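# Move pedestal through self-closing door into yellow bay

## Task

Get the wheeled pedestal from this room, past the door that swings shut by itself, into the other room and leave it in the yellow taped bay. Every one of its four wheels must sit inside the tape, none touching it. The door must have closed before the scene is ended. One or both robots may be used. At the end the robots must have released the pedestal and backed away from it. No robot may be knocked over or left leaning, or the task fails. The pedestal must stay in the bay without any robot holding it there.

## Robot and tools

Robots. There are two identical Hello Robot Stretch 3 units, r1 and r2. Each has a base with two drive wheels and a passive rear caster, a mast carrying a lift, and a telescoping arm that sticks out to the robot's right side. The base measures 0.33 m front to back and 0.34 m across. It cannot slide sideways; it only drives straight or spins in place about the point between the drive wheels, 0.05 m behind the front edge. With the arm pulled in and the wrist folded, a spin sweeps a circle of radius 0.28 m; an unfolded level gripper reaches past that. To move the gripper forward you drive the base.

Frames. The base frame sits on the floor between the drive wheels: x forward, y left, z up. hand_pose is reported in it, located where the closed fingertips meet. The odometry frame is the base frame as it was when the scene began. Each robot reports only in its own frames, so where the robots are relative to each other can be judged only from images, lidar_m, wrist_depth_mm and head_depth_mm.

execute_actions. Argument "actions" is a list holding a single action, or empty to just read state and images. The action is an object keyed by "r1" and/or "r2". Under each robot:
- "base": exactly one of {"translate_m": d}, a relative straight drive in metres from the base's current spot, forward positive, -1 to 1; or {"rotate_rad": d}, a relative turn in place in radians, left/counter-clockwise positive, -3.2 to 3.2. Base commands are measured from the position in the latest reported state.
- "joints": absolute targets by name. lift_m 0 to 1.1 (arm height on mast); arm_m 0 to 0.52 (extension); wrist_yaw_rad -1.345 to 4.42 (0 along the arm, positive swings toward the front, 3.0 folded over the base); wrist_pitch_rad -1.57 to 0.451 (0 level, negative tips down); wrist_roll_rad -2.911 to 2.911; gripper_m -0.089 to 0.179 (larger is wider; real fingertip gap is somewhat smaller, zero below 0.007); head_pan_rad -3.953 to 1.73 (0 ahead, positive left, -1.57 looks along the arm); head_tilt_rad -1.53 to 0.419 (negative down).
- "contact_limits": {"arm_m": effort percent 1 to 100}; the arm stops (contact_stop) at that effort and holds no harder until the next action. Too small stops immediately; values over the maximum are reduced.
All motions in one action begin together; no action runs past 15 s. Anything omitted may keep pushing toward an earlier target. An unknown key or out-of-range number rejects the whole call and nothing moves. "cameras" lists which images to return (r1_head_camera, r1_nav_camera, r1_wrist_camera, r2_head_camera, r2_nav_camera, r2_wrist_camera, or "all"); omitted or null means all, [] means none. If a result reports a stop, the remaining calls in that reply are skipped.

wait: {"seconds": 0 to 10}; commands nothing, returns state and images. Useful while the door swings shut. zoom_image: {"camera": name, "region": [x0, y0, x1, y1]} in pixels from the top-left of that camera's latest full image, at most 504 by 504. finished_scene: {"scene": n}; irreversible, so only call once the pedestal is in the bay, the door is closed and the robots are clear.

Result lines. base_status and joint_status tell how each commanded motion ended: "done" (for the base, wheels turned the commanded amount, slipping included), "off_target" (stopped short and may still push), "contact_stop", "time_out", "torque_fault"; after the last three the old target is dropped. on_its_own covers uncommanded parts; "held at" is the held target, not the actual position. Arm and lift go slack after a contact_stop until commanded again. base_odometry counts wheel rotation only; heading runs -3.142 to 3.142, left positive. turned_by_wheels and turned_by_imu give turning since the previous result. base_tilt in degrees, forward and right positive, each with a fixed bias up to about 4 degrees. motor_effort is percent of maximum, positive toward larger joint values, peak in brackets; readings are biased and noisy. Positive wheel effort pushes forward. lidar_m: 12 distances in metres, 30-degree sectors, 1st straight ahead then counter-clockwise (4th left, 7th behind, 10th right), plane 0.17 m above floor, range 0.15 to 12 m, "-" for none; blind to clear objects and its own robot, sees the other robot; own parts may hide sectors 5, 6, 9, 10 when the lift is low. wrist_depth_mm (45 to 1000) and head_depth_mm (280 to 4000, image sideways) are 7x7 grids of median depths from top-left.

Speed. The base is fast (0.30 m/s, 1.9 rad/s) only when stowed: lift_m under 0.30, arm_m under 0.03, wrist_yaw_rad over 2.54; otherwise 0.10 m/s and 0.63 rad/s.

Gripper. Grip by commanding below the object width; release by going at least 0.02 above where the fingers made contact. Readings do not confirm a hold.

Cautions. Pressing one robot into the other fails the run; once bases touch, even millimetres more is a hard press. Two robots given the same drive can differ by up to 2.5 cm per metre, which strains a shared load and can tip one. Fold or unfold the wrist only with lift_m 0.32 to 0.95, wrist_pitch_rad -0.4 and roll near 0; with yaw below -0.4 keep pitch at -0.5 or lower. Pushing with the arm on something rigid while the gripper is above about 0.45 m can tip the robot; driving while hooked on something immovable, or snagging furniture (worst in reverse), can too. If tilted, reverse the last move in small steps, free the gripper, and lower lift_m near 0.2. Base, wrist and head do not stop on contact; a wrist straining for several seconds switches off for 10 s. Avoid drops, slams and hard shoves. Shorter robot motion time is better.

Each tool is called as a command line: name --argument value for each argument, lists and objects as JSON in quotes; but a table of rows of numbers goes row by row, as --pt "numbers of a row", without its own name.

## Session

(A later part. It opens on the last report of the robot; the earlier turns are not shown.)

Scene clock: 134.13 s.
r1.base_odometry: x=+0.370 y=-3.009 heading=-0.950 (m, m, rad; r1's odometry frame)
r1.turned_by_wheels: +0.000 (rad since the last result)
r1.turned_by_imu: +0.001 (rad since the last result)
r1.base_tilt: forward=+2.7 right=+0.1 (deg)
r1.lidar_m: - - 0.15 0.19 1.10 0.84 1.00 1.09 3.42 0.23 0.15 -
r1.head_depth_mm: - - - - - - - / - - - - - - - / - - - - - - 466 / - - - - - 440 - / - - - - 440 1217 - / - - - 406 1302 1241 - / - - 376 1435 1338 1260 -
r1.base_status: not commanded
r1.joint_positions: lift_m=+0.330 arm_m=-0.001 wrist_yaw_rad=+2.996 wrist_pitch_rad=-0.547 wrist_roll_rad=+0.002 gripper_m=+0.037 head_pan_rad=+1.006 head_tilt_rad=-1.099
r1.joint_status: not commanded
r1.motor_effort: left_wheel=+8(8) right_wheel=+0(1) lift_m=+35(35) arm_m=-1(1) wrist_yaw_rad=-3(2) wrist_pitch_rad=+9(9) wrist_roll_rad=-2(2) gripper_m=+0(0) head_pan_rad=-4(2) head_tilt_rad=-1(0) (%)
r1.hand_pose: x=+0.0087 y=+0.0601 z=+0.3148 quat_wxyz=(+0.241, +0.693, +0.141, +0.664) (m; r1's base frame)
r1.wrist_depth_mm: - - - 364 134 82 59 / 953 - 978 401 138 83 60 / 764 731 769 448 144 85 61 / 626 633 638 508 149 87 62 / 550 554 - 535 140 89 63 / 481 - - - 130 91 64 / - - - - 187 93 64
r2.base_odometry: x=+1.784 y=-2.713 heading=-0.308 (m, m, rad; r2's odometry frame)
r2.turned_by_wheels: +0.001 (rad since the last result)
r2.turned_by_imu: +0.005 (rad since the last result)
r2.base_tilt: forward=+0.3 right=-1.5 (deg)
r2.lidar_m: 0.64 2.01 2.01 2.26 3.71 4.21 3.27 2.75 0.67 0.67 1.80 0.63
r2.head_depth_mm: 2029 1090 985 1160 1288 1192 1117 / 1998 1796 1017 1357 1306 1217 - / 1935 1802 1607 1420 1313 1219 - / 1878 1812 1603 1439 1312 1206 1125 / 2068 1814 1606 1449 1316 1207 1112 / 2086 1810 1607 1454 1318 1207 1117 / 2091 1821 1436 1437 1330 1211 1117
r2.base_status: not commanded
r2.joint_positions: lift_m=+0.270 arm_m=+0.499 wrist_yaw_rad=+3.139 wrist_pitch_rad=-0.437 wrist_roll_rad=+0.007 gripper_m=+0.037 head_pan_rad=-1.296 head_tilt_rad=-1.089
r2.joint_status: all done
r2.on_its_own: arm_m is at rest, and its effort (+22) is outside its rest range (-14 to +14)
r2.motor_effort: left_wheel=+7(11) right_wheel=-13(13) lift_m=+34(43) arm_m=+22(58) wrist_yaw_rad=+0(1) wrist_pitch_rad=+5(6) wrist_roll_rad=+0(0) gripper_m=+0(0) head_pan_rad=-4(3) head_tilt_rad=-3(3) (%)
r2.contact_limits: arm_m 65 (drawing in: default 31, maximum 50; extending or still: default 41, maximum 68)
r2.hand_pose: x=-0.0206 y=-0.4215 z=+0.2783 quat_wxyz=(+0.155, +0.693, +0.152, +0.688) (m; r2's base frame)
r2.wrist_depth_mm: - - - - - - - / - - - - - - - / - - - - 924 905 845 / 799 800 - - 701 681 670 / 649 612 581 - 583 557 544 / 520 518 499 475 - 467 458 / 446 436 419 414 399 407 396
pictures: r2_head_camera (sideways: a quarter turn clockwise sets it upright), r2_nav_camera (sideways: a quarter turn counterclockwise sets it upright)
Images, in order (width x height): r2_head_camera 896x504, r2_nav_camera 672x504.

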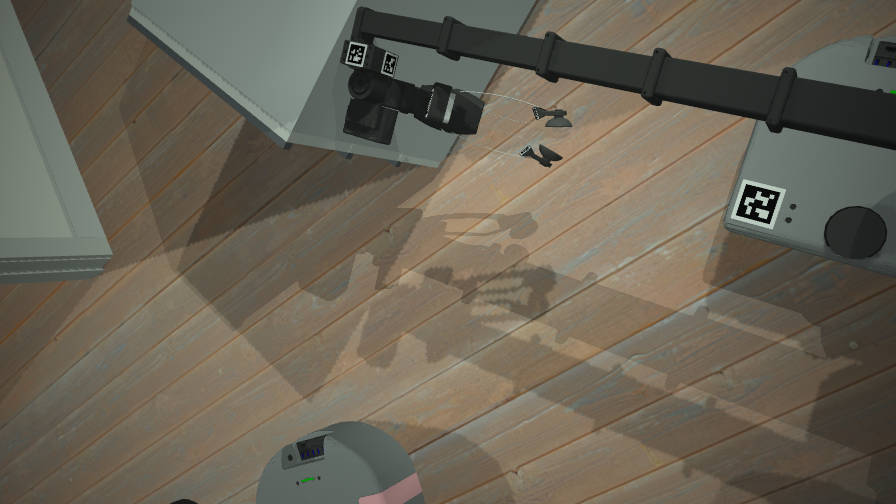

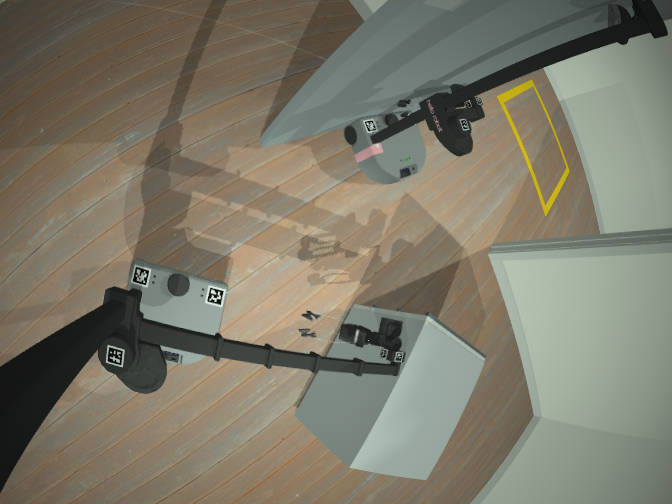

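execute_actions --actions '[{"r2":{"joints":{"arm_m":0.0}}}]' --cameras '[]'

execute_actions --actions '[{"r2":{"base":{"translate_m":-1.0}}}]' --cameras '[]'

execute_actions --actions '[{"r2":{"base":{"rotate_rad":-1.17},"joints":{"head_pan_rad":0.3,"head_tilt_rad":-0.9}}}]' --cameras '["r2_head_camera","r2_nav_camera"]'

Scene clock: 140.17 s.
r1.base_odometry: x=+0.370 y=-3.009 heading=-0.950 (m, m, rad; r1's odometry frame)
r1.turned_by_wheels: +0.000 (rad since the last result)
r1.turned_by_imu: +0.002 (rad since the last result)
r1.base_tilt: forward=+2.7 right=+0.0 (deg)
r1.lidar_m: - - 0.15 0.19 1.10 0.84 1.00 1.09 3.42 0.23 0.15 -
r1.head_depth_mm: - - - - - - - / - - - - - - - / - - - - - - 465 / - - - - - 440 - / - - - - 440 1208 - / - - - 406 1303 1243 - / - - 376 1428 1335 1260 -
r1.base_status: not commanded
r1.joint_positions: lift_m=+0.330 arm_m=-0.001 wrist_yaw_rad=+2.996 wrist_pitch_rad=-0.547 wrist_roll_rad=+0.002 gripper_m=+0.037 head_pan_rad=+1.006 head_tilt_rad=-1.099
r1.joint_status: not commanded
r1.motor_effort: left_wheel=+8(9) right_wheel=+0(1) lift_m=+35(35) arm_m=-1(2) wrist_yaw_rad=-1(1) wrist_pitch_rad=+9(9) wrist_roll_rad=-2(2) gripper_m=+0(0) head_pan_rad=-3(4) head_tilt_rad=+0(0) (%)
r1.hand_pose: x=+0.0087 y=+0.0601 z=+0.3148 quat_wxyz=(+0.241, +0.693, +0.141, +0.664) (m; r1's base frame)
r1.wrist_depth_mm: - - - 369 134 82 59 / 960 - 961 401 139 84 60 / 755 758 777 447 143 85 61 / 641 648 645 498 148 87 62 / 541 534 - 536 140 89 63 / 483 - - - 130 91 63 / - - - - 187 93 64
r2.base_odometry: x=+1.784 y=-2.713 heading=-0.309 (m, m, rad; r2's odometry frame)
r2.turned_by_wheels: -0.001 (rad since the last result)
r2.turned_by_imu: +0.001 (rad since the last result)
r2.base_tilt: forward=+0.2 right=-1.5 (deg)
r2.lidar_m: 0.64 2.01 2.01 2.26 3.71 4.20 3.27 2.75 0.67 0.67 1.81 0.63
r2.head_depth_mm: 2057 1092 989 1146 1301 1191 1119 / 1997 1784 1030 1289 1311 1212 - / 1936 1795 1599 1416 1314 1225 - / 1878 1804 1599 1441 1311 1203 1120 / 2076 1804 1608 1450 1316 1207 1112 / 2067 1821 1612 1453 1322 1209 1116 / 2069 1814 1443 1433 1321 1209 1122
r2.base_status: not commanded
r2.joint_positions: lift_m=+0.270 arm_m=+0.003 wrist_yaw_rad=+3.139 wrist_pitch_rad=-0.437 wrist_roll_rad=+0.007 gripper_m=+0.037 head_pan_rad=-1.296 head_tilt_rad=-1.089
r2.joint_status: all done
joint sent to its limit — the command would take r2.arm_m past its lower limit, so that joint was sent only as far as its limit.
r2.motor_effort: left_wheel=+0(7) right_wheel=+0(13) lift_m=+34(34) arm_m=-6(16) wrist_yaw_rad=-1(0) wrist_pitch_rad=+5(5) wrist_roll_rad=+0(0) gripper_m=+0(0) head_pan_rad=-4(3) head_tilt_rad=-3(3) (%)
r2.hand_pose: x=-0.0206 y=+0.0738 z=+0.2783 quat_wxyz=(+0.155, +0.693, +0.152, +0.688) (m; r2's base frame)
r2.wrist_depth_mm: - - - - - - - / - - - - - - - / - - - 984 903 859 860 / 803 762 758 731 693 671 662 / 643 616 606 592 587 543 547 / 521 511 518 - - 468 454 / 446 - - - 401 404 394
pictures: none
No camera images: the call's "cameras" was empty. Leave "cameras" out to get every camera's image.

Scene clock: 145.10 s.
r1.base_odometry: x=+0.370 y=-3.009 heading=-0.950 (m, m, rad; r1's odometry frame)
r1.turned_by_wheels: +0.000 (rad since the last result)
r1.turned_by_imu: +0.001 (rad since the last result)
r1.base_tilt: forward=+2.7 right=+0.0 (deg)
r1.lidar_m: - - 0.15 0.19 5.12 0.84 1.00 1.09 3.42 0.23 0.15 -
r1.head_depth_mm: - - - - - - - / - - - - - - - / - - - - - - 465 / - - - - - 440 - / - - - - 440 1211 - / - - - 406 1307 1240 - / - - 375 1429 1346 1263 -
r1.base_status: not commanded
r1.joint_positions: lift_m=+0.330 arm_m=-0.001 wrist_yaw_rad=+2.996 wrist_pitch_rad=-0.547 wrist_roll_rad=+0.002 gripper_m=+0.037 head_pan_rad=+1.006 head_tilt_rad=-1.099
r1.joint_status: not commanded
r1.motor_effort: left_wheel=+8(8) right_wheel=+0(1) lift_m=+35(36) arm_m=-1(1) wrist_yaw_rad=-1(1) wrist_pitch_rad=+9(9) wrist_roll_rad=-2(2) gripper_m=+0(0) head_pan_rad=-4(3) head_tilt_rad=+0(0) (%)
r1.hand_pose: x=+0.0087 y=+0.0601 z=+0.3148 quat_wxyz=(+0.241, +0.693, +0.141, +0.664) (m; r1's base frame)
r1.wrist_depth_mm: - - - 366 134 82 59 / 935 - 979 402 138 83 60 / 769 749 767 447 143 85 61 / 642 650 647 498 148 87 62 / 550 550 - 543 140 89 63 / 475 - - - 130 91 63 / - - - - 187 93 65
r2.base_odometry: x=+0.831 y=-2.409 heading=-0.309 (m, m, rad; r2's odometry frame)
r2.turned_by_wheels: +0.000 (rad since the last result)
r2.turned_by_imu: -0.004 (rad since the last result)
r2.base_tilt: forward=+0.2 right=-1.6 (deg)
r2.lidar_m: 1.62 2.67 2.67 2.98 3.49 3.47 2.50 2.09 2.08 2.33 0.79 0.80
r2.head_depth_mm: 2044 1785 1588 1431 1303 1199 1116 / 2054 1799 1598 1438 1308 1215 - / 2055 1807 1601 1442 1312 1232 - / 2068 1800 1605 1450 1310 1206 1126 / 2074 1249 1465 1443 1317 1206 1114 / 2069 1131 1231 1411 1319 1208 1117 / 2081 1116 1091 1419 1322 1211 1114
r2.base_status: done
r2.joint_positions: lift_m=+0.270 arm_m=+0.003 wrist_yaw_rad=+3.139 wrist_pitch_rad=-0.437 wrist_roll_rad=+0.007 gripper_m=+0.037 head_pan_rad=-1.296 head_tilt_rad=-1.089
r2.joint_status: not commanded
r2.motor_effort: left_wheel=+1(6) right_wheel=+0(5) lift_m=+34(34) arm_m=-5(6) wrist_yaw_rad=+0(1) wrist_pitch_rad=+5(5) wrist_roll_rad=+0(0) gripper_m=+0(0) head_pan_rad=-2(4) head_tilt_rad=-3(4) (%)
r2.hand_pose: x=-0.0206 y=+0.0738 z=+0.2783 quat_wxyz=(+0.155, +0.693, +0.152, +0.688) (m; r2's base frame)
r2.wrist_depth_mm: - - - - - - - / - - - - - - - / - - - 958 903 889 855 / 806 774 761 720 691 686 659 / 648 609 600 580 592 546 539 / 515 516 520 - - 464 457 / 444 - - - 399 406 398
pictures: none
No camera images: the call's "cameras" was empty. Leave "cameras" out to get every camera's image.

Scene clock: 147.10 s.
r1.base_odometry: x=+0.370 y=-3.009 heading=-0.950 (m, m, rad; r1's odometry frame)
r1.turned_by_wheels: +0.000 (rad since the last result)
r1.turned_by_imu: +0.000 (rad since the last result)
r1.base_tilt: forward=+2.7 right=+0.0 (deg)
r1.lidar_m: - - 0.15 0.19 5.15 0.83 1.00 1.09 3.40 0.23 0.15 -
r1.head_depth_mm: - - - - - - - / - - - - - - - / - - - - - - 466 / - - - - - 440 - / - - - - 440 1213 - / - - - 405 1300 1240 - / - - 375 1435 1343 1258 -
r1.base_status: not commanded
r1.joint_positions: lift_m=+0.330 arm_m=-0.001 wrist_yaw_rad=+2.996 wrist_pitch_rad=-0.547 wrist_roll_rad=+0.002 gripper_m=+0.037 head_pan_rad=+1.006 head_tilt_rad=-1.099
r1.joint_status: not commanded
r1.motor_effort: left_wheel=+8(8) right_wheel=-1(1) lift_m=+36(35) arm_m=-1(1) wrist_yaw_rad=-2(2) wrist_pitch_rad=+9(9) wrist_roll_rad=-2(2) gripper_m=+0(0) head_pan_rad=-3(5) head_tilt_rad=+0(0) (%)
r1.hand_pose: x=+0.0087 y=+0.0601 z=+0.3148 quat_wxyz=(+0.241, +0.693, +0.141, +0.664) (m; r1's base frame)
r1.wrist_depth_mm: - - - 365 134 82 59 / 943 - 944 401 138 84 60 / 765 745 761 447 144 85 61 / 637 644 650 501 148 87 62 / 548 547 - 538 140 89 62 / 479 - - - 130 91 63 / - - - - 188 92 65
r2.base_odometry: x=+0.831 y=-2.409 heading=-1.479 (m, m, rad; r2's odometry frame)
r2.turned_by_wheels: -1.170 (rad since the last result)
r2.turned_by_imu: -1.149 (rad since the last result)
r2.base_tilt: forward=+0.2 right=-1.5 (deg)
r2.lidar_m: 0.85 0.79 1.61 2.72 2.69 2.86 3.55 3.47 2.72 2.11 2.08 2.22
r2.head_depth_mm: 2233 2332 1929 1636 1424 1261 1130 / 2197 2324 1245 1537 1428 1261 1132 / 2173 2339 1186 1336 1431 1259 1134 / 2201 1434 1190 1217 1413 1264 1136 / 2982 2357 1247 1543 1434 1266 1135 / 2999 2377 1812 1656 1436 1272 1140 / 3029 2370 1960 1656 1441 1269 1140
r2.base_status: done
r2.joint_positions: lift_m=+0.270 arm_m=+0.003 wrist_yaw_rad=+3.139 wrist_pitch_rad=-0.437 wrist_roll_rad=+0.007 gripper_m=+0.037 head_pan_rad=+0.293 head_tilt_rad=-0.902
r2.joint_status: all done
r2.motor_effort: left_wheel=+3(10) right_wheel=-2(6) lift_m=+34(33) arm_m=-5(6) wrist_yaw_rad=+0(0) wrist_pitch_rad=+5(6) wrist_roll_rad=+0(0) gripper_m=+0(0) head_pan_rad=+4(57) head_tilt_rad=+0(9) (%)
r2.hand_pose: x=-0.0206 y=+0.0739 z=+0.2783 quat_wxyz=(+0.155, +0.693, +0.152, +0.688) (m; r2's base frame)
r2.wrist_depth_mm: - - - - - - - / - - - - - - - / - - - 963 896 874 851 / 782 786 751 723 699 681 660 / 644 619 600 589 590 557 543 / 519 514 515 - - 466 462 / 442 - - - 398 403 398
pictures: r2_head_camera (sideways: a quarter turn clockwise sets it upright), r2_nav_camera (sideways: a quarter turn counterclockwise sets it upright)
Images, in order (width x height): r2_head_camera 896x504, r2_nav_camera 672x504.

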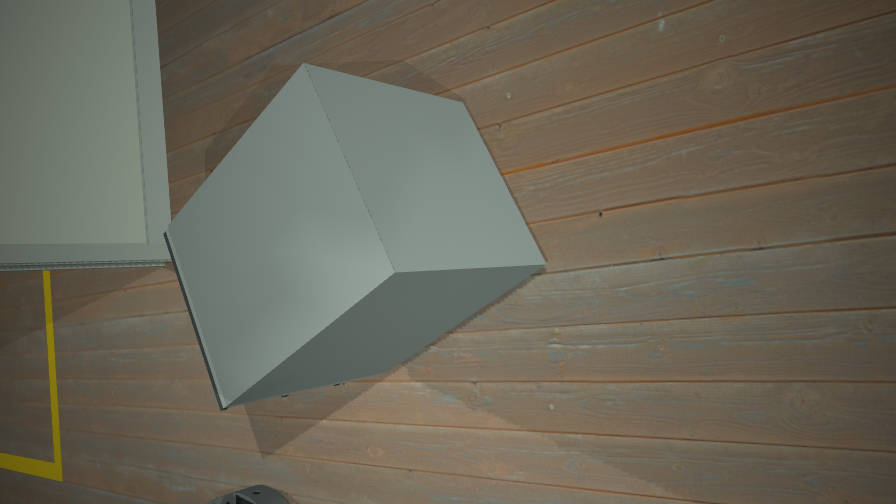

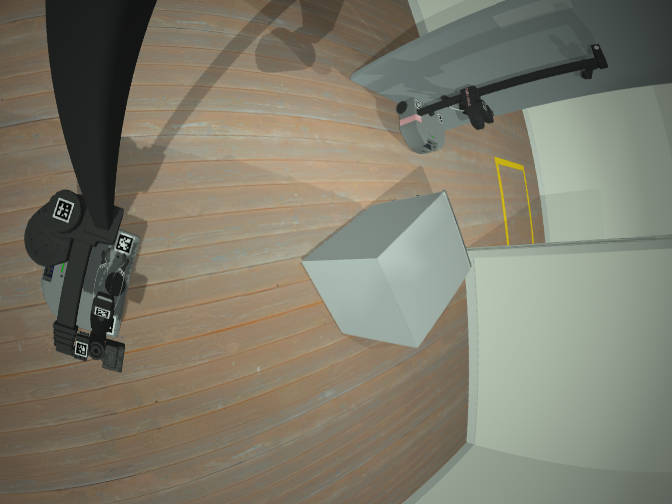

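execute_actions --actions '[{"r2":{"base":{"rotate_rad":-0.21}}}]' --cameras '[]'

execute_actions --actions '[{"r2":{"base":{"translate_m":0.35}}}]' --cameras '[]'

execute_actions --actions '[{"r2":{"base":{"rotate_rad":1.06},"joints":{"head_pan_rad":-0.2,"head_tilt_rad":-1.0}}}]' --cameras '["r2_head_camera","r2_nav_camera"]'

Scene clock: 149.20 s.
r1.base_odometry: x=+0.370 y=-3.009 heading=-0.950 (m, m, rad; r1's odometry frame)
r1.turned_by_wheels: +0.000 (rad since the last result)
r1.turned_by_imu: +0.001 (rad since the last result)
r1.base_tilt: forward=+2.6 right=+0.1 (deg)
r1.lidar_m: - - 0.15 0.19 5.15 0.83 1.00 1.09 3.43 0.23 0.15 -
r1.head_depth_mm: - - - - - - - / - - - - - - - / - - - - - - 467 / - - - - - 440 - / - - - - 440 1212 - / - - - 406 1307 1242 - / - - 375 1424 1340 1256 -
r1.base_status: not commanded
r1.joint_positions: lift_m=+0.330 arm_m=-0.001 wrist_yaw_rad=+2.996 wrist_pitch_rad=-0.547 wrist_roll_rad=+0.002 gripper_m=+0.037 head_pan_rad=+1.006 head_tilt_rad=-1.099
r1.joint_status: not commanded
r1.motor_effort: left_wheel=+8(8) right_wheel=-1(1) lift_m=+35(35) arm_m=-1(2) wrist_yaw_rad=-1(2) wrist_pitch_rad=+9(9) wrist_roll_rad=-2(2) gripper_m=+0(0) head_pan_rad=-3(3) head_tilt_rad=-1(0) (%)
r1.hand_pose: x=+0.0087 y=+0.0601 z=+0.3148 quat_wxyz=(+0.241, +0.693, +0.141, +0.664) (m; r1's base frame)
r1.wrist_depth_mm: - - - 368 134 82 59 / 951 - 980 402 138 83 60 / 763 748 780 450 144 85 61 / 633 644 646 505 149 87 62 / 550 540 - 539 140 89 63 / 479 - - - 130 91 63 / - - - - 188 93 64
r2.base_odometry: x=+0.831 y=-2.409 heading=-1.689 (m, m, rad; r2's odometry frame)
r2.turned_by_wheels: -0.210 (rad since the last result)
r2.turned_by_imu: -0.205 (rad since the last result)
r2.base_tilt: forward=+0.2 right=-1.5 (deg)
r2.lidar_m: 1.01 0.79 1.61 2.88 2.67 2.71 3.41 3.46 3.38 2.25 2.08 2.11
r2.head_depth_mm: 2490 2328 1935 1630 1424 1262 1130 / 2415 2351 1923 1645 1429 1263 1135 / 2325 2341 1880 1610 1418 1268 1136 / 2266 2352 1224 1417 1435 1263 1134 / 2195 2362 1194 1234 1406 1272 1138 / 2153 1447 1193 1258 1433 1268 1137 / 3028 2383 1262 1594 1444 1271 1141
r2.base_status: done
r2.joint_positions: lift_m=+0.270 arm_m=+0.003 wrist_yaw_rad=+3.139 wrist_pitch_rad=-0.437 wrist_roll_rad=+0.007 gripper_m=+0.037 head_pan_rad=+0.293 head_tilt_rad=-0.902
r2.joint_status: not commanded
r2.motor_effort: left_wheel=+3(10) right_wheel=-2(5) lift_m=+34(34) arm_m=-6(5) wrist_yaw_rad=-1(1) wrist_pitch_rad=+5(5) wrist_roll_rad=+0(0) gripper_m=+0(0) head_pan_rad=+3(4) head_tilt_rad=+1(1) (%)
r2.hand_pose: x=-0.0206 y=+0.0739 z=+0.2783 quat_wxyz=(+0.155, +0.693, +0.152, +0.688) (m; r2's base frame)
r2.wrist_depth_mm: - - - - - - - / - - - - - - - / - - - 965 893 890 849 / 798 774 740 725 686 670 670 / 629 624 617 585 580 547 544 / 521 515 520 - - 467 454 / 449 - - - 400 400 398
pictures: none
No camera images: the call's "cameras" was empty. Leave "cameras" out to get every camera's image.

Scene clock: 152.13 s.
r1.base_odometry: x=+0.370 y=-3.009 heading=-0.950 (m, m, rad; r1's odometry frame)
r1.turned_by_wheels: +0.000 (rad since the last result)
r1.turned_by_imu: +0.001 (rad since the last result)
r1.base_tilt: forward=+2.7 right=+0.1 (deg)
r1.lidar_m: - - 0.15 0.19 1.75 0.84 1.00 1.09 3.42 0.23 0.15 -
r1.head_depth_mm: - - - - - - - / - - - - - - - / - - - - - - 465 / - - - - - 440 - / - - - - 440 1211 - / - - - 405 1302 1238 - / - - 375 1440 1344 1262 -
r1.base_status: not commanded
r1.joint_positions: lift_m=+0.330 arm_m=-0.001 wrist_yaw_rad=+2.996 wrist_pitch_rad=-0.547 wrist_roll_rad=+0.002 gripper_m=+0.037 head_pan_rad=+1.006 head_tilt_rad=-1.099
r1.joint_status: not commanded
r1.motor_effort: left_wheel=+8(8) right_wheel=+0(1) lift_m=+35(36) arm_m=-2(1) wrist_yaw_rad=-1(2) wrist_pitch_rad=+9(9) wrist_roll_rad=-2(2) gripper_m=+0(0) head_pan_rad=-4(3) head_tilt_rad=+0(0) (%)
r1.hand_pose: x=+0.0087 y=+0.0601 z=+0.3148 quat_wxyz=(+0.241, +0.693, +0.141, +0.664) (m; r1's base frame)
r1.wrist_depth_mm: - - - 367 133 82 59 / 956 - 933 404 139 84 60 / 761 744 772 445 143 85 61 / 631 635 643 494 149 87 62 / 545 554 - 533 140 89 62 / 477 - - - 130 91 63 / - - - - 188 92 64
r2.base_odometry: x=+0.790 y=-2.757 heading=-1.689 (m, m, rad; r2's odometry frame)
r2.turned_by_wheels: +0.000 (rad since the last result)
r2.turned_by_imu: +0.003 (rad since the last result)
r2.base_tilt: forward=+0.2 right=-1.5 (deg)
r2.lidar_m: 2.20 0.55 0.54 1.54 2.88 2.92 3.71 3.75 3.03 2.02 1.87 1.89
r2.head_depth_mm: 2198 2337 1921 1634 1427 1260 1133 / 2126 2325 1920 1642 1430 1262 1136 / 2049 2270 1939 1633 1430 1266 1135 / 1979 2215 1936 1547 1354 1267 1135 / 1918 2169 1944 1029 1143 1270 1136 / 1866 2130 1197 1015 984 1214 1135 / 1818 2172 1198 1014 910 1251 1142
r2.base_status: done
r2.joint_positions: lift_m=+0.270 arm_m=+0.003 wrist_yaw_rad=+3.139 wrist_pitch_rad=-0.437 wrist_roll_rad=+0.007 gripper_m=+0.037 head_pan_rad=+0.293 head_tilt_rad=-0.901
r2.joint_status: not commanded
r2.motor_effort: left_wheel=+2(10) right_wheel=-2(3) lift_m=+34(34) arm_m=-5(6) wrist_yaw_rad=+0(1) wrist_pitch_rad=+5(5) wrist_roll_rad=+0(0) gripper_m=+0(0) head_pan_rad=+4(3) head_tilt_rad=+0(1) (%)
r2.hand_pose: x=-0.0206 y=+0.0739 z=+0.2783 quat_wxyz=(+0.155, +0.693, +0.152, +0.688) (m; r2's base frame)
r2.wrist_depth_mm: - - - - - - 419 / - - - - - - 445 / - - - 966 916 807 469 / 813 775 759 722 689 640 507 / 641 608 608 585 578 565 536 / 529 518 522 - - 466 456 / 441 - - - 398 401 398
pictures: none
No camera images: the call's "cameras" was empty. Leave "cameras" out to get every camera's image.

Scene clock: 154.17 s.
r1.base_odometry: x=+0.370 y=-3.009 heading=-0.950 (m, m, rad; r1's odometry frame)
r1.turned_by_wheels: +0.000 (rad since the last result)
r1.turned_by_imu: +0.001 (rad since the last result)
r1.base_tilt: forward=+2.7 right=+0.0 (deg)
r1.lidar_m: - - 0.15 0.19 1.83 0.83 1.00 1.09 3.42 0.23 0.15 -
r1.head_depth_mm: - - - - - - - / - - - - - - - / - - - - - - 466 / - - - - - 440 - / - - - - 441 1215 - / - - - 406 1304 1244 - / - - 375 1437 1345 1258 -
r1.base_status: not commanded
r1.joint_positions: lift_m=+0.330 arm_m=-0.001 wrist_yaw_rad=+2.996 wrist_pitch_rad=-0.547 wrist_roll_rad=+0.002 gripper_m=+0.037 head_pan_rad=+1.006 head_tilt_rad=-1.099
r1.joint_status: not commanded
r1.motor_effort: left_wheel=+8(8) right_wheel=-1(1) lift_m=+35(36) arm_m=-1(1) wrist_yaw_rad=-1(1) wrist_pitch_rad=+9(9) wrist_roll_rad=-2(2) gripper_m=+0(0) head_pan_rad=-2(3) head_tilt_rad=+0(0) (%)
r1.hand_pose: x=+0.0087 y=+0.0601 z=+0.3148 quat_wxyz=(+0.241, +0.693, +0.141, +0.664) (m; r1's base frame)
r1.wrist_depth_mm: - - - 367 134 82 59 / 962 - 961 405 138 83 60 / 747 747 779 448 143 85 61 / 636 634 637 500 149 87 62 / 549 550 - 537 140 89 62 / 479 - - - 130 91 63 / - - - - 188 93 64
r2.base_odometry: x=+0.790 y=-2.757 heading=-0.629 (m, m, rad; r2's odometry frame)
r2.turned_by_wheels: +1.060 (rad since the last result)
r2.turned_by_imu: +1.042 (rad since the last result)
r2.base_tilt: forward=+0.3 right=-1.5 (deg)
r2.lidar_m: 0.54 1.55 2.88 2.92 3.70 3.74 3.02 2.02 1.87 1.90 2.20 0.55
r2.head_depth_mm: 1914 2045 1069 987 1317 1222 1113 / 2453 1253 1074 978 1304 1226 1117 / 2454 2052 1073 974 1258 1232 1119 / 2442 2059 1079 978 1306 1234 1124 / 2478 2052 1729 1546 1371 1232 1121 / 2110 1884 1774 1547 1368 1235 1125 / 1570 1858 1776 1549 1380 1240 1123
r2.base_status: done
r2.joint_positions: lift_m=+0.270 arm_m=+0.003 wrist_yaw_rad=+3.139 wrist_pitch_rad=-0.437 wrist_roll_rad=+0.007 gripper_m=+0.037 head_pan_rad=-0.193 head_tilt_rad=-0.988
r2.joint_status: all done
r2.motor_effort: left_wheel=-3(8) right_wheel=+3(8) lift_m=+34(34) arm_m=-5(5) wrist_yaw_rad=-1(0) wrist_pitch_rad=+5(5) wrist_roll_rad=+0(0) gripper_m=-1(0) head_pan_rad=-6(44) head_tilt_rad=-4(12) (%)
r2.hand_pose: x=-0.0206 y=+0.0739 z=+0.2783 quat_wxyz=(+0.155, +0.693, +0.152, +0.688) (m; r2's base frame)
r2.wrist_depth_mm: - - - - - - - / - - - - - - - / - - - 970 928 873 844 / 787 757 754 718 697 685 662 / 624 617 595 588 594 551 536 / 526 513 520 - - 470 462 / 450 - - - 399 400 394
pictures: r2_head_camera (sideways: a quarter turn clockwise sets it upright), r2_nav_camera (sideways: a quarter turn counterclockwise sets it upright)
Images, in order (width x height): r2_head_camera 896x504, r2_nav_camera 672x504.

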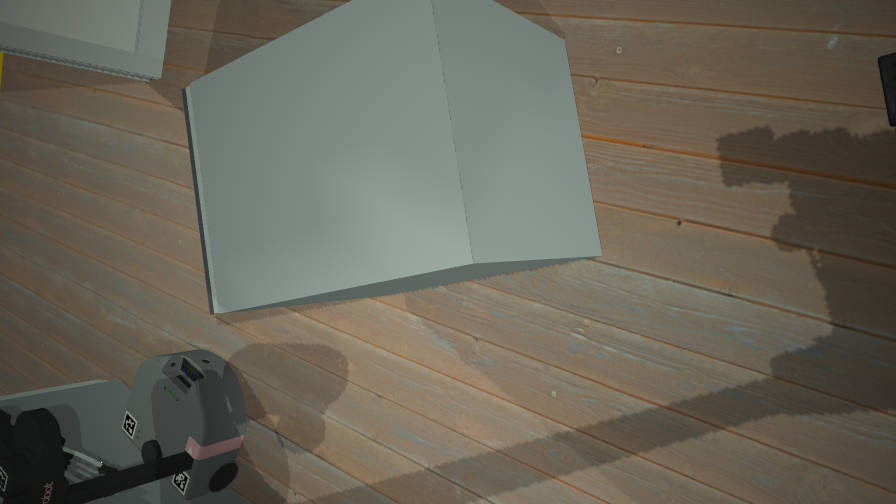

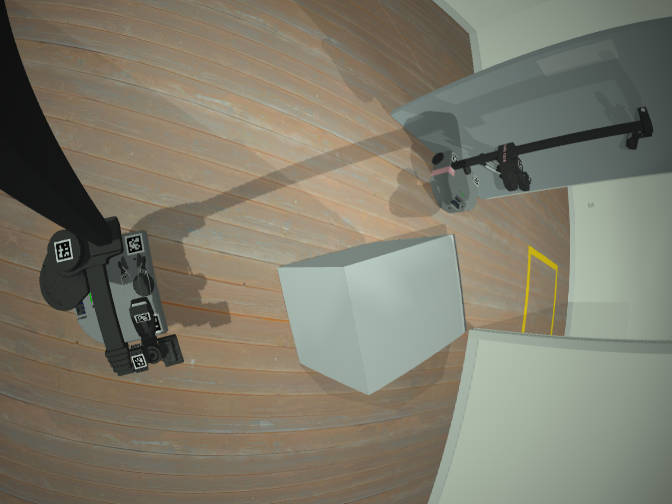

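execute_actions --actions '[{"r2":{"joints":{"lift_m":0.82}}}]' --cameras '[]'

execute_actions --actions '[{"r2":{"base":{"translate_m":0.6}}}]' --cameras '["r2_head_camera","r2_nav_camera"]'

Scene clock: 160.43 s.
r1.base_odometry: x=+0.370 y=-3.009 heading=-0.950 (m, m, rad; r1's odometry frame)
r1.turned_by_wheels: +0.000 (rad since the last result)
r1.turned_by_imu: +0.002 (rad since the last result)
r1.base_tilt: forward=+2.7 right=+0.1 (deg)
r1.lidar_m: - - 0.15 0.19 1.83 0.83 1.00 1.09 3.42 0.23 0.15 -
r1.head_depth_mm: - - - - - - - / - - - - - - - / - - - - - - 466 / - - - - - 441 - / - - - - 440 1211 - / - - - 406 1308 1244 - / - - 376 1436 1342 1257 -
r1.base_status: not commanded
r1.joint_positions: lift_m=+0.330 arm_m=-0.001 wrist_yaw_rad=+2.996 wrist_pitch_rad=-0.547 wrist_roll_rad=+0.002 gripper_m=+0.037 head_pan_rad=+1.006 head_tilt_rad=-1.099
r1.joint_status: not commanded
r1.motor_effort: left_wheel=+9(8) right_wheel=+0(1) lift_m=+36(36) arm_m=-1(1) wrist_yaw_rad=+0(1) wrist_pitch_rad=+9(9) wrist_roll_rad=-2(2) gripper_m=+0(0) head_pan_rad=-3(4) head_tilt_rad=+0(0) (%)
r1.hand_pose: x=+0.0087 y=+0.0601 z=+0.3148 quat_wxyz=(+0.241, +0.693, +0.141, +0.664) (m; r1's base frame)
r1.wrist_depth_mm: - - - 366 134 82 59 / 936 - 987 408 138 84 60 / 764 743 778 446 143 85 61 / 642 634 639 496 149 87 61 / 540 544 - 542 140 89 62 / 477 - - - 130 91 64 / - - - - 188 92 64
r2.base_odometry: x=+0.790 y=-2.757 heading=-0.629 (m, m, rad; r2's odometry frame)
r2.turned_by_wheels: +0.000 (rad since the last result)
r2.turned_by_imu: +0.002 (rad since the last result)
r2.base_tilt: forward=+0.2 right=-1.5 (deg)
r2.lidar_m: 0.54 1.54 2.88 2.91 3.69 3.74 3.01 2.01 1.87 1.89 2.20 0.55
r2.head_depth_mm: 1915 2038 1071 987 1318 1225 1111 / 2453 1257 1074 976 1309 1227 1114 / 2472 2049 1076 978 1253 1227 1119 / 2461 2050 1079 976 1307 1231 1117 / 2468 2070 1732 1553 1368 1233 1121 / 2118 1889 1765 1553 1377 1236 1125 / 1582 1860 1780 1547 1383 1241 1125
r2.base_status: not commanded
r2.joint_positions: lift_m=+0.820 arm_m=+0.003 wrist_yaw_rad=+3.139 wrist_pitch_rad=-0.437 wrist_roll_rad=+0.007 gripper_m=+0.037 head_pan_rad=-0.193 head_tilt_rad=-0.988
r2.joint_status: all done
r2.motor_effort: left_wheel=-3(3) right_wheel=+3(3) lift_m=+34(36) arm_m=-5(5) wrist_yaw_rad=+0(1) wrist_pitch_rad=+5(5) wrist_roll_rad=+0(0) gripper_m=+0(0) head_pan_rad=-5(5) head_tilt_rad=-4(4) (%)
r2.hand_pose: x=-0.0206 y=+0.0739 z=+0.8283 quat_wxyz=(+0.155, +0.693, +0.152, +0.688) (m; r2's base frame)
r2.wrist_depth_mm: - - - - - - - / - - - - - - - / - - - - - - - / - - - - - - - / - - - - - - - / - - - - - - - / - - - - 922 954 919
pictures: none
No camera images: the call's "cameras" was empty. Leave "cameras" out to get every camera's image.

Scene clock: 168.03 s.
r1.base_odometry: x=+0.370 y=-3.009 heading=-0.950 (m, m, rad; r1's odometry frame)
r1.turned_by_wheels: +0.000 (rad since the last result)
r1.turned_by_imu: +0.002 (rad since the last result)
r1.base_tilt: forward=+2.6 right=+0.0 (deg)
r1.lidar_m: - - 0.15 0.19 1.31 0.75 0.88 1.09 3.43 0.23 0.15 -
r1.head_depth_mm: - - - - - - - / - - - - - - - / - - - - - - 465 / - - - - - 439 - / - - - - 440 1219 - / - - - 405 1302 1238 - / - - 376 1433 1335 1255 -
r1.base_status: not commanded
r1.joint_positions: lift_m=+0.330 arm_m=-0.001 wrist_yaw_rad=+2.996 wrist_pitch_rad=-0.547 wrist_roll_rad=+0.002 gripper_m=+0.037 head_pan_rad=+1.006 head_tilt_rad=-1.099
r1.joint_status: not commanded
r1.motor_effort: left_wheel=+8(8) right_wheel=+0(1) lift_m=+36(36) arm_m=-2(2) wrist_yaw_rad=-2(2) wrist_pitch_rad=+9(9) wrist_roll_rad=-2(2) gripper_m=+0(0) head_pan_rad=-4(4) head_tilt_rad=-1(0) (%)
r1.hand_pose: x=+0.0087 y=+0.0601 z=+0.3148 quat_wxyz=(+0.241, +0.693, +0.141, +0.664) (m; r1's base frame)
r1.wrist_depth_mm: - - - 366 134 82 59 / 950 - 985 400 138 83 60 / 767 753 768 450 143 85 61 / 643 624 651 502 148 87 62 / 542 548 - 539 140 89 63 / 474 - - - 130 91 64 / - - - - 187 93 64
r2.base_odometry: x=+1.275 y=-3.110 heading=-0.630 (m, m, rad; r2's odometry frame)
r2.turned_by_wheels: -0.001 (rad since the last result)
r2.turned_by_imu: -0.018 (rad since the last result)
r2.base_tilt: forward=+0.2 right=-1.5 (deg)
r2.lidar_m: 0.16 1.03 2.65 2.67 3.33 4.29 3.49 2.29 2.10 0.19 0.15 0.16
r2.head_depth_mm: 2425 2019 1750 932 831 750 691 / 2455 2035 1738 938 835 751 692 / 2449 2042 1762 941 836 751 684 / 2461 2062 1750 1486 1309 1199 1105 / 2468 2053 1768 1542 1372 1231 1123 / 2400 1806 1545 1518 1381 1236 1127 / 1369 1218 1521 1526 1375 1237 1123
r2.base_status: translate_m off_target (by the wheels' count: +0.5998 of +0.6000)
r2.joint_positions: lift_m=+0.820 arm_m=+0.003 wrist_yaw_rad=+3.138 wrist_pitch_rad=-0.435 wrist_roll_rad=+0.007 gripper_m=+0.037 head_pan_rad=-0.194 head_tilt_rad=-0.990
r2.joint_status: not commanded
r2.on_its_own: right_wheel is at rest, and its effort (+31) is outside its rest range (-18 to +18)
r2.motor_effort: left_wheel=-1(13) right_wheel=+31(61) lift_m=+31(34) arm_m=-5(6) wrist_yaw_rad=-1(0) wrist_pitch_rad=+5(5) wrist_roll_rad=+0(0) gripper_m=+1(0) head_pan_rad=-5(6) head_tilt_rad=-3(4) (%)
r2.hand_pose: x=-0.0204 y=+0.0741 z=+0.8288 quat_wxyz=(+0.155, +0.693, +0.151, +0.688) (m; r2's base frame)
r2.wrist_depth_mm: - - - - - - - / - - - - - - - / - - - - - - - / - - - - - - - / - - - - - - - / - - - - - - - / - - - - 955 973 947
pictures: r2_head_camera (sideways: a quarter turn clockwise sets it upright), r2_nav_camera (sideways: a quarter turn counterclockwise sets it upright)
Images, in order (width x height): r2_head_camera 896x504, r2_nav_camera 672x504.

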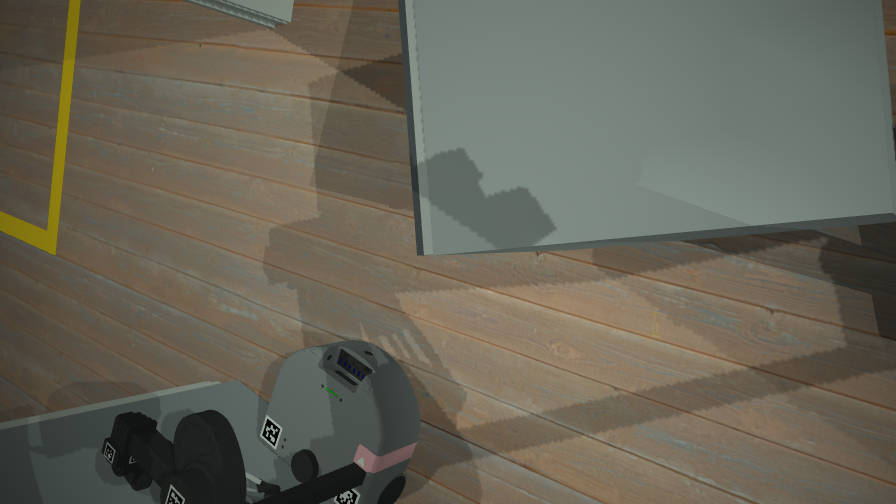

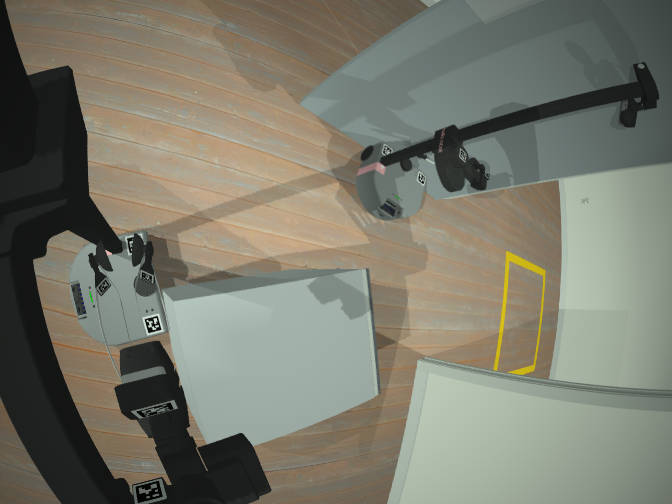

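execute_actions --actions '[{"r2":{"base":{"translate_m":-0.04}}}]' --cameras '[]'

execute_actions --actions '[{"r2":{"base":{"rotate_rad":-0.3},"joints":{"head_pan_rad":0.0}}}]' --cameras '[]'

execute_actions --actions '[{"r2":{"base":{"translate_m":0.3}}}]' --cameras '["r2_head_camera","r2_nav_camera"]'

Scene clock: 171.77 s.
r1.base_odometry: x=+0.370 y=-3.009 heading=-0.950 (m, m, rad; r1's odometry frame)
r1.turned_by_wheels: +0.000 (rad since the last result)
r1.turned_by_imu: +0.001 (rad since the last result)
r1.base_tilt: forward=+2.7 right=+0.1 (deg)
r1.lidar_m: - - 0.15 0.19 1.35 0.75 0.88 1.09 3.42 0.23 0.15 -
r1.head_depth_mm: - - - - - - - / - - - - - - - / - - - - - - 466 / - - - - - 439 - / - - - - 440 1216 - / - - - 406 1305 1242 - / - - 376 1428 1336 1255 -
r1.base_status: not commanded
r1.joint_positions: lift_m=+0.330 arm_m=-0.001 wrist_yaw_rad=+2.996 wrist_pitch_rad=-0.547 wrist_roll_rad=+0.002 gripper_m=+0.037 head_pan_rad=+1.006 head_tilt_rad=-1.099
r1.joint_status: not commanded
r1.motor_effort: left_wheel=+8(8) right_wheel=-1(1) lift_m=+35(35) arm_m=-1(1) wrist_yaw_rad=-1(1) wrist_pitch_rad=+9(9) wrist_roll_rad=-2(2) gripper_m=+1(0) head_pan_rad=-4(3) head_tilt_rad=+0(1) (%)
r1.hand_pose: x=+0.0087 y=+0.0601 z=+0.3148 quat_wxyz=(+0.241, +0.693, +0.141, +0.664) (m; r1's base frame)
r1.wrist_depth_mm: - - - 366 134 82 59 / 966 - 959 404 138 84 60 / 754 760 781 453 143 85 61 / 629 637 641 502 148 87 62 / 558 545 - 538 140 89 63 / 476 - - - 130 91 63 / - - - - 186 92 65
r2.base_odometry: x=+1.243 y=-3.086 heading=-0.630 (m, m, rad; r2's odometry frame)
r2.turned_by_wheels: +0.000 (rad since the last result)
r2.turned_by_imu: +0.001 (rad since the last result)
r2.base_tilt: forward=+0.2 right=-1.5 (deg)
r2.lidar_m: 0.16 1.07 2.66 2.68 3.36 4.25 3.46 2.27 2.09 0.31 0.15 -
r2.head_depth_mm: 2434 2026 1753 934 831 750 720 / 2439 2048 1744 937 834 750 711 / 2451 2040 1772 941 837 752 711 / 2459 2050 1757 981 1312 1201 1104 / 2463 2058 1774 1542 1373 1233 1119 / 2394 1841 1575 1549 1375 1237 1126 / 1390 1175 1537 1547 1369 1239 1124
r2.base_status: done
r2.joint_positions: lift_m=+0.820 arm_m=+0.003 wrist_yaw_rad=+3.138 wrist_pitch_rad=-0.435 wrist_roll_rad=+0.007 gripper_m=+0.037 head_pan_rad=-0.194 head_tilt_rad=-0.990
r2.joint_status: not commanded
r2.motor_effort: left_wheel=+0(5) right_wheel=+1(22) lift_m=+31(31) arm_m=-5(5) wrist_yaw_rad=+0(0) wrist_pitch_rad=+5(5) wrist_roll_rad=+0(0) gripper_m=+0(0) head_pan_rad=-4(5) head_tilt_rad=-3(3) (%)
r2.hand_pose: x=-0.0204 y=+0.0741 z=+0.8288 quat_wxyz=(+0.155, +0.693, +0.151, +0.688) (m; r2's base frame)
r2.wrist_depth_mm: - - - - - - - / - - - - - - - / - - - - - - - / - - - - - - - / - - - - - - - / - - - - - - - / - - - - 950 948 939
pictures: none
No camera images: the call's "cameras" was empty. Leave "cameras" out to get every camera's image.

Scene clock: 173.17 s.
r1.base_odometry: x=+0.370 y=-3.009 heading=-0.950 (m, m, rad; r1's odometry frame)
r1.turned_by_wheels: +0.000 (rad since the last result)
r1.turned_by_imu: +0.000 (rad since the last result)
r1.base_tilt: forward=+2.7 right=+0.1 (deg)
r1.lidar_m: - - 0.15 0.19 1.31 0.75 0.88 1.09 3.43 0.23 0.15 -
r1.head_depth_mm: - - - - - - - / - - - - - - - / - - - - - - 465 / - - - - - 440 - / - - - - 440 1219 - / - - - 406 1308 1233 - / - - 375 1439 1339 1260 -
r1.base_status: not commanded
r1.joint_positions: lift_m=+0.330 arm_m=-0.001 wrist_yaw_rad=+2.996 wrist_pitch_rad=-0.547 wrist_roll_rad=+0.002 gripper_m=+0.037 head_pan_rad=+1.006 head_tilt_rad=-1.099
r1.joint_status: not commanded
r1.motor_effort: left_wheel=+9(8) right_wheel=-1(1) lift_m=+35(36) arm_m=-1(1) wrist_yaw_rad=+0(1) wrist_pitch_rad=+9(9) wrist_roll_rad=-2(2) gripper_m=+0(0) head_pan_rad=-4(3) head_tilt_rad=+0(1) (%)
r1.hand_pose: x=+0.0087 y=+0.0601 z=+0.3148 quat_wxyz=(+0.241, +0.693, +0.141, +0.664) (m; r1's base frame)
r1.wrist_depth_mm: - - - 369 134 82 59 / 948 - 974 403 139 84 60 / 763 745 779 443 144 85 61 / 645 641 642 500 149 87 62 / 540 547 - 535 140 89 63 / 480 - - - 130 91 64 / - - - - 187 92 64
r2.base_odometry: x=+1.243 y=-3.086 heading=-0.930 (m, m, rad; r2's odometry frame)
r2.turned_by_wheels: -0.300 (rad since the last result)
r2.turned_by_imu: -0.295 (rad since the last result)
r2.base_tilt: forward=+0.2 right=-1.5 (deg)
r2.lidar_m: 0.15 1.16 1.07 2.66 2.84 4.17 4.24 2.73 2.12 2.09 0.19 0.15
r2.head_depth_mm: 1445 1660 1744 935 831 749 1069 / 2424 2006 1750 937 833 748 885 / 2439 2042 1753 938 834 754 711 / 2448 2055 1754 944 850 786 1089 / 2462 2060 1771 1518 1373 1234 1118 / 2467 2061 1734 1554 1370 1231 1122 / 2489 1836 1554 1528 1368 1234 1127
r2.base_status: done
r2.joint_positions: lift_m=+0.820 arm_m=+0.003 wrist_yaw_rad=+3.138 wrist_pitch_rad=-0.435 wrist_roll_rad=+0.007 gripper_m=+0.037 head_pan_rad=-0.007 head_tilt_rad=-0.990
r2.joint_status: all done
r2.motor_effort: left_wheel=+3(6) right_wheel=-3(6) lift_m=+31(31) arm_m=-5(5) wrist_yaw_rad=-1(0) wrist_pitch_rad=+5(5) wrist_roll_rad=+0(0) gripper_m=+0(0) head_pan_rad=+3(27) head_tilt_rad=-4(3) (%)
r2.hand_pose: x=-0.0204 y=+0.0741 z=+0.8288 quat_wxyz=(+0.155, +0.693, +0.151, +0.688) (m; r2's base frame)
r2.wrist_depth_mm: - - - - - - 790 / - - - - - - 851 / - - - - - - 919 / - - - - - - - / - - - - - - - / - - - - - - - / - - - - 912 948 959
pictures: none
No camera images: the call's "cameras" was empty. Leave "cameras" out to get every camera's image.

Scene clock: 177.80 s.
r1.base_odometry: x=+0.370 y=-3.009 heading=-0.950 (m, m, rad; r1's odometry frame)
r1.turned_by_wheels: +0.000 (rad since the last result)
r1.turned_by_imu: +0.001 (rad since the last result)
r1.base_tilt: forward=+2.6 right=+0.0 (deg)
r1.lidar_m: - - 0.15 0.19 5.17 0.75 0.69 1.09 3.43 0.23 0.15 -
r1.head_depth_mm: - - - - - - - / - - - - - - - / - - - - - - 466 / - - - - - 440 - / - - - - 440 1217 - / - - - 405 1302 1243 - / - - 375 1429 1348 1255 -
r1.base_status: not commanded
r1.joint_positions: lift_m=+0.330 arm_m=-0.001 wrist_yaw_rad=+2.996 wrist_pitch_rad=-0.547 wrist_roll_rad=+0.002 gripper_m=+0.037 head_pan_rad=+1.006 head_tilt_rad=-1.099
r1.joint_status: not commanded
r1.motor_effort: left_wheel=+8(8) right_wheel=-1(1) lift_m=+35(36) arm_m=-2(1) wrist_yaw_rad=-2(1) wrist_pitch_rad=+9(9) wrist_roll_rad=-2(2) gripper_m=+0(0) head_pan_rad=-3(4) head_tilt_rad=+0(1) (%)
r1.hand_pose: x=+0.0087 y=+0.0601 z=+0.3148 quat_wxyz=(+0.241, +0.693, +0.141, +0.664) (m; r1's base frame)
r1.wrist_depth_mm: - - - 369 134 82 59 / 962 - 956 397 139 84 60 / 746 749 775 450 144 85 61 / 639 637 645 506 148 87 62 / 548 548 - 550 140 89 62 / 484 - - - 130 91 64 / - - - - 188 93 64
r2.base_odometry: x=+1.422 y=-3.327 heading=-0.931 (m, m, rad; r2's odometry frame)
r2.turned_by_wheels: -0.001 (rad since the last result)
r2.turned_by_imu: -0.014 (rad since the last result)
r2.base_tilt: forward=+0.2 right=-1.5 (deg)
r2.lidar_m: - 0.93 0.93 2.63 2.80 4.03 4.52 2.80 2.16 0.19 0.15 -
r2.head_depth_mm: 1250 1362 1615 934 830 749 680 / 2444 2039 1708 937 833 751 682 / 2453 2045 1755 937 834 751 685 / 2456 2046 1751 1487 850 763 685 / 2476 2044 1766 1545 1372 1231 1121 / 2469 2048 1771 1542 1374 1235 1121 / 2480 2066 1736 1386 1370 1238 1123
r2.base_status: translate_m off_target (by the wheels' count: +0.2998 of +0.3000)
r2.joint_positions: lift_m=+0.820 arm_m=+0.003 wrist_yaw_rad=+3.138 wrist_pitch_rad=-0.435 wrist_roll_rad=+0.007 gripper_m=+0.037 head_pan_rad=-0.006 head_tilt_rad=-0.991
r2.joint_status: not commanded
r2.on_its_own: right_wheel is at rest, and its effort (+29) is outside its rest range (-18 to +18)
r2.motor_effort: left_wheel=+1(40) right_wheel=+29(53) lift_m=+31(32) arm_m=-5(5) wrist_yaw_rad=+0(0) wrist_pitch_rad=+5(5) wrist_roll_rad=+0(0) gripper_m=+0(1) head_pan_rad=+3(4) head_tilt_rad=-3(3) (%)
r2.hand_pose: x=-0.0204 y=+0.0742 z=+0.8289 quat_wxyz=(+0.155, +0.693, +0.151, +0.688) (m; r2's base frame)
r2.wrist_depth_mm: - - - - - 793 733 / - - - - - 846 805 / - - - - - 920 852 / - - - - - - 915 / - - - - - - - / - - - - - - 894 / - - - - 930 918 873
pictures: r2_head_camera (sideways: a quarter turn clockwise sets it upright), r2_nav_camera (sideways: a quarter turn counterclockwise sets it upright)
Images, in order (width x height): r2_head_camera 896x504, r2_nav_camera 672x504.

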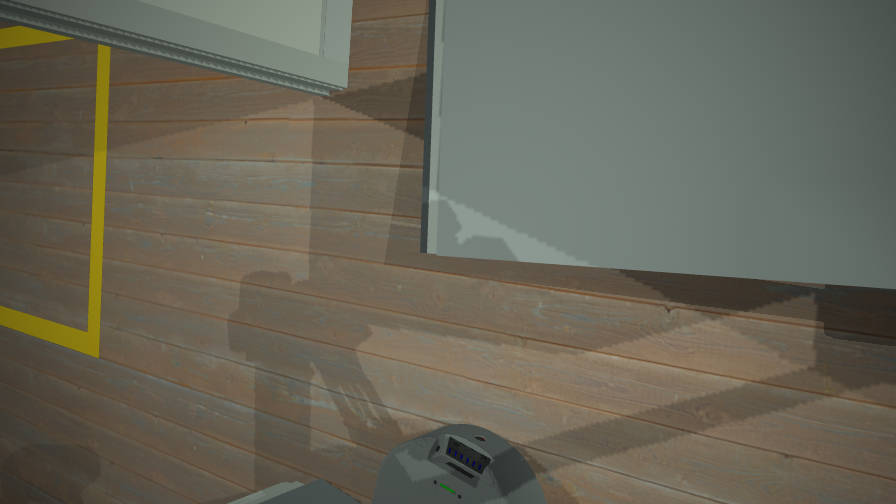

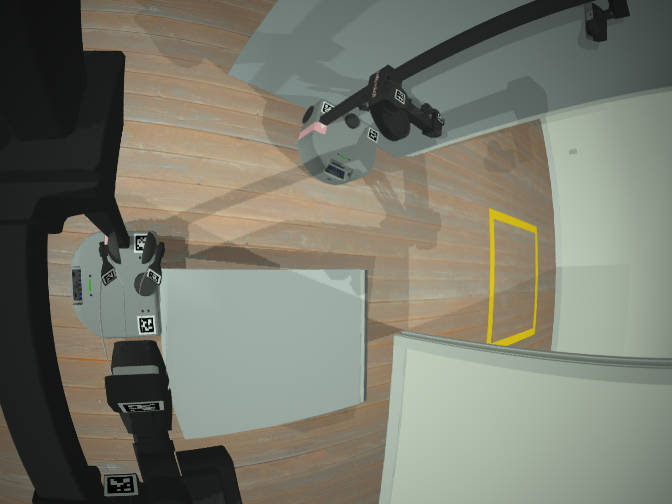

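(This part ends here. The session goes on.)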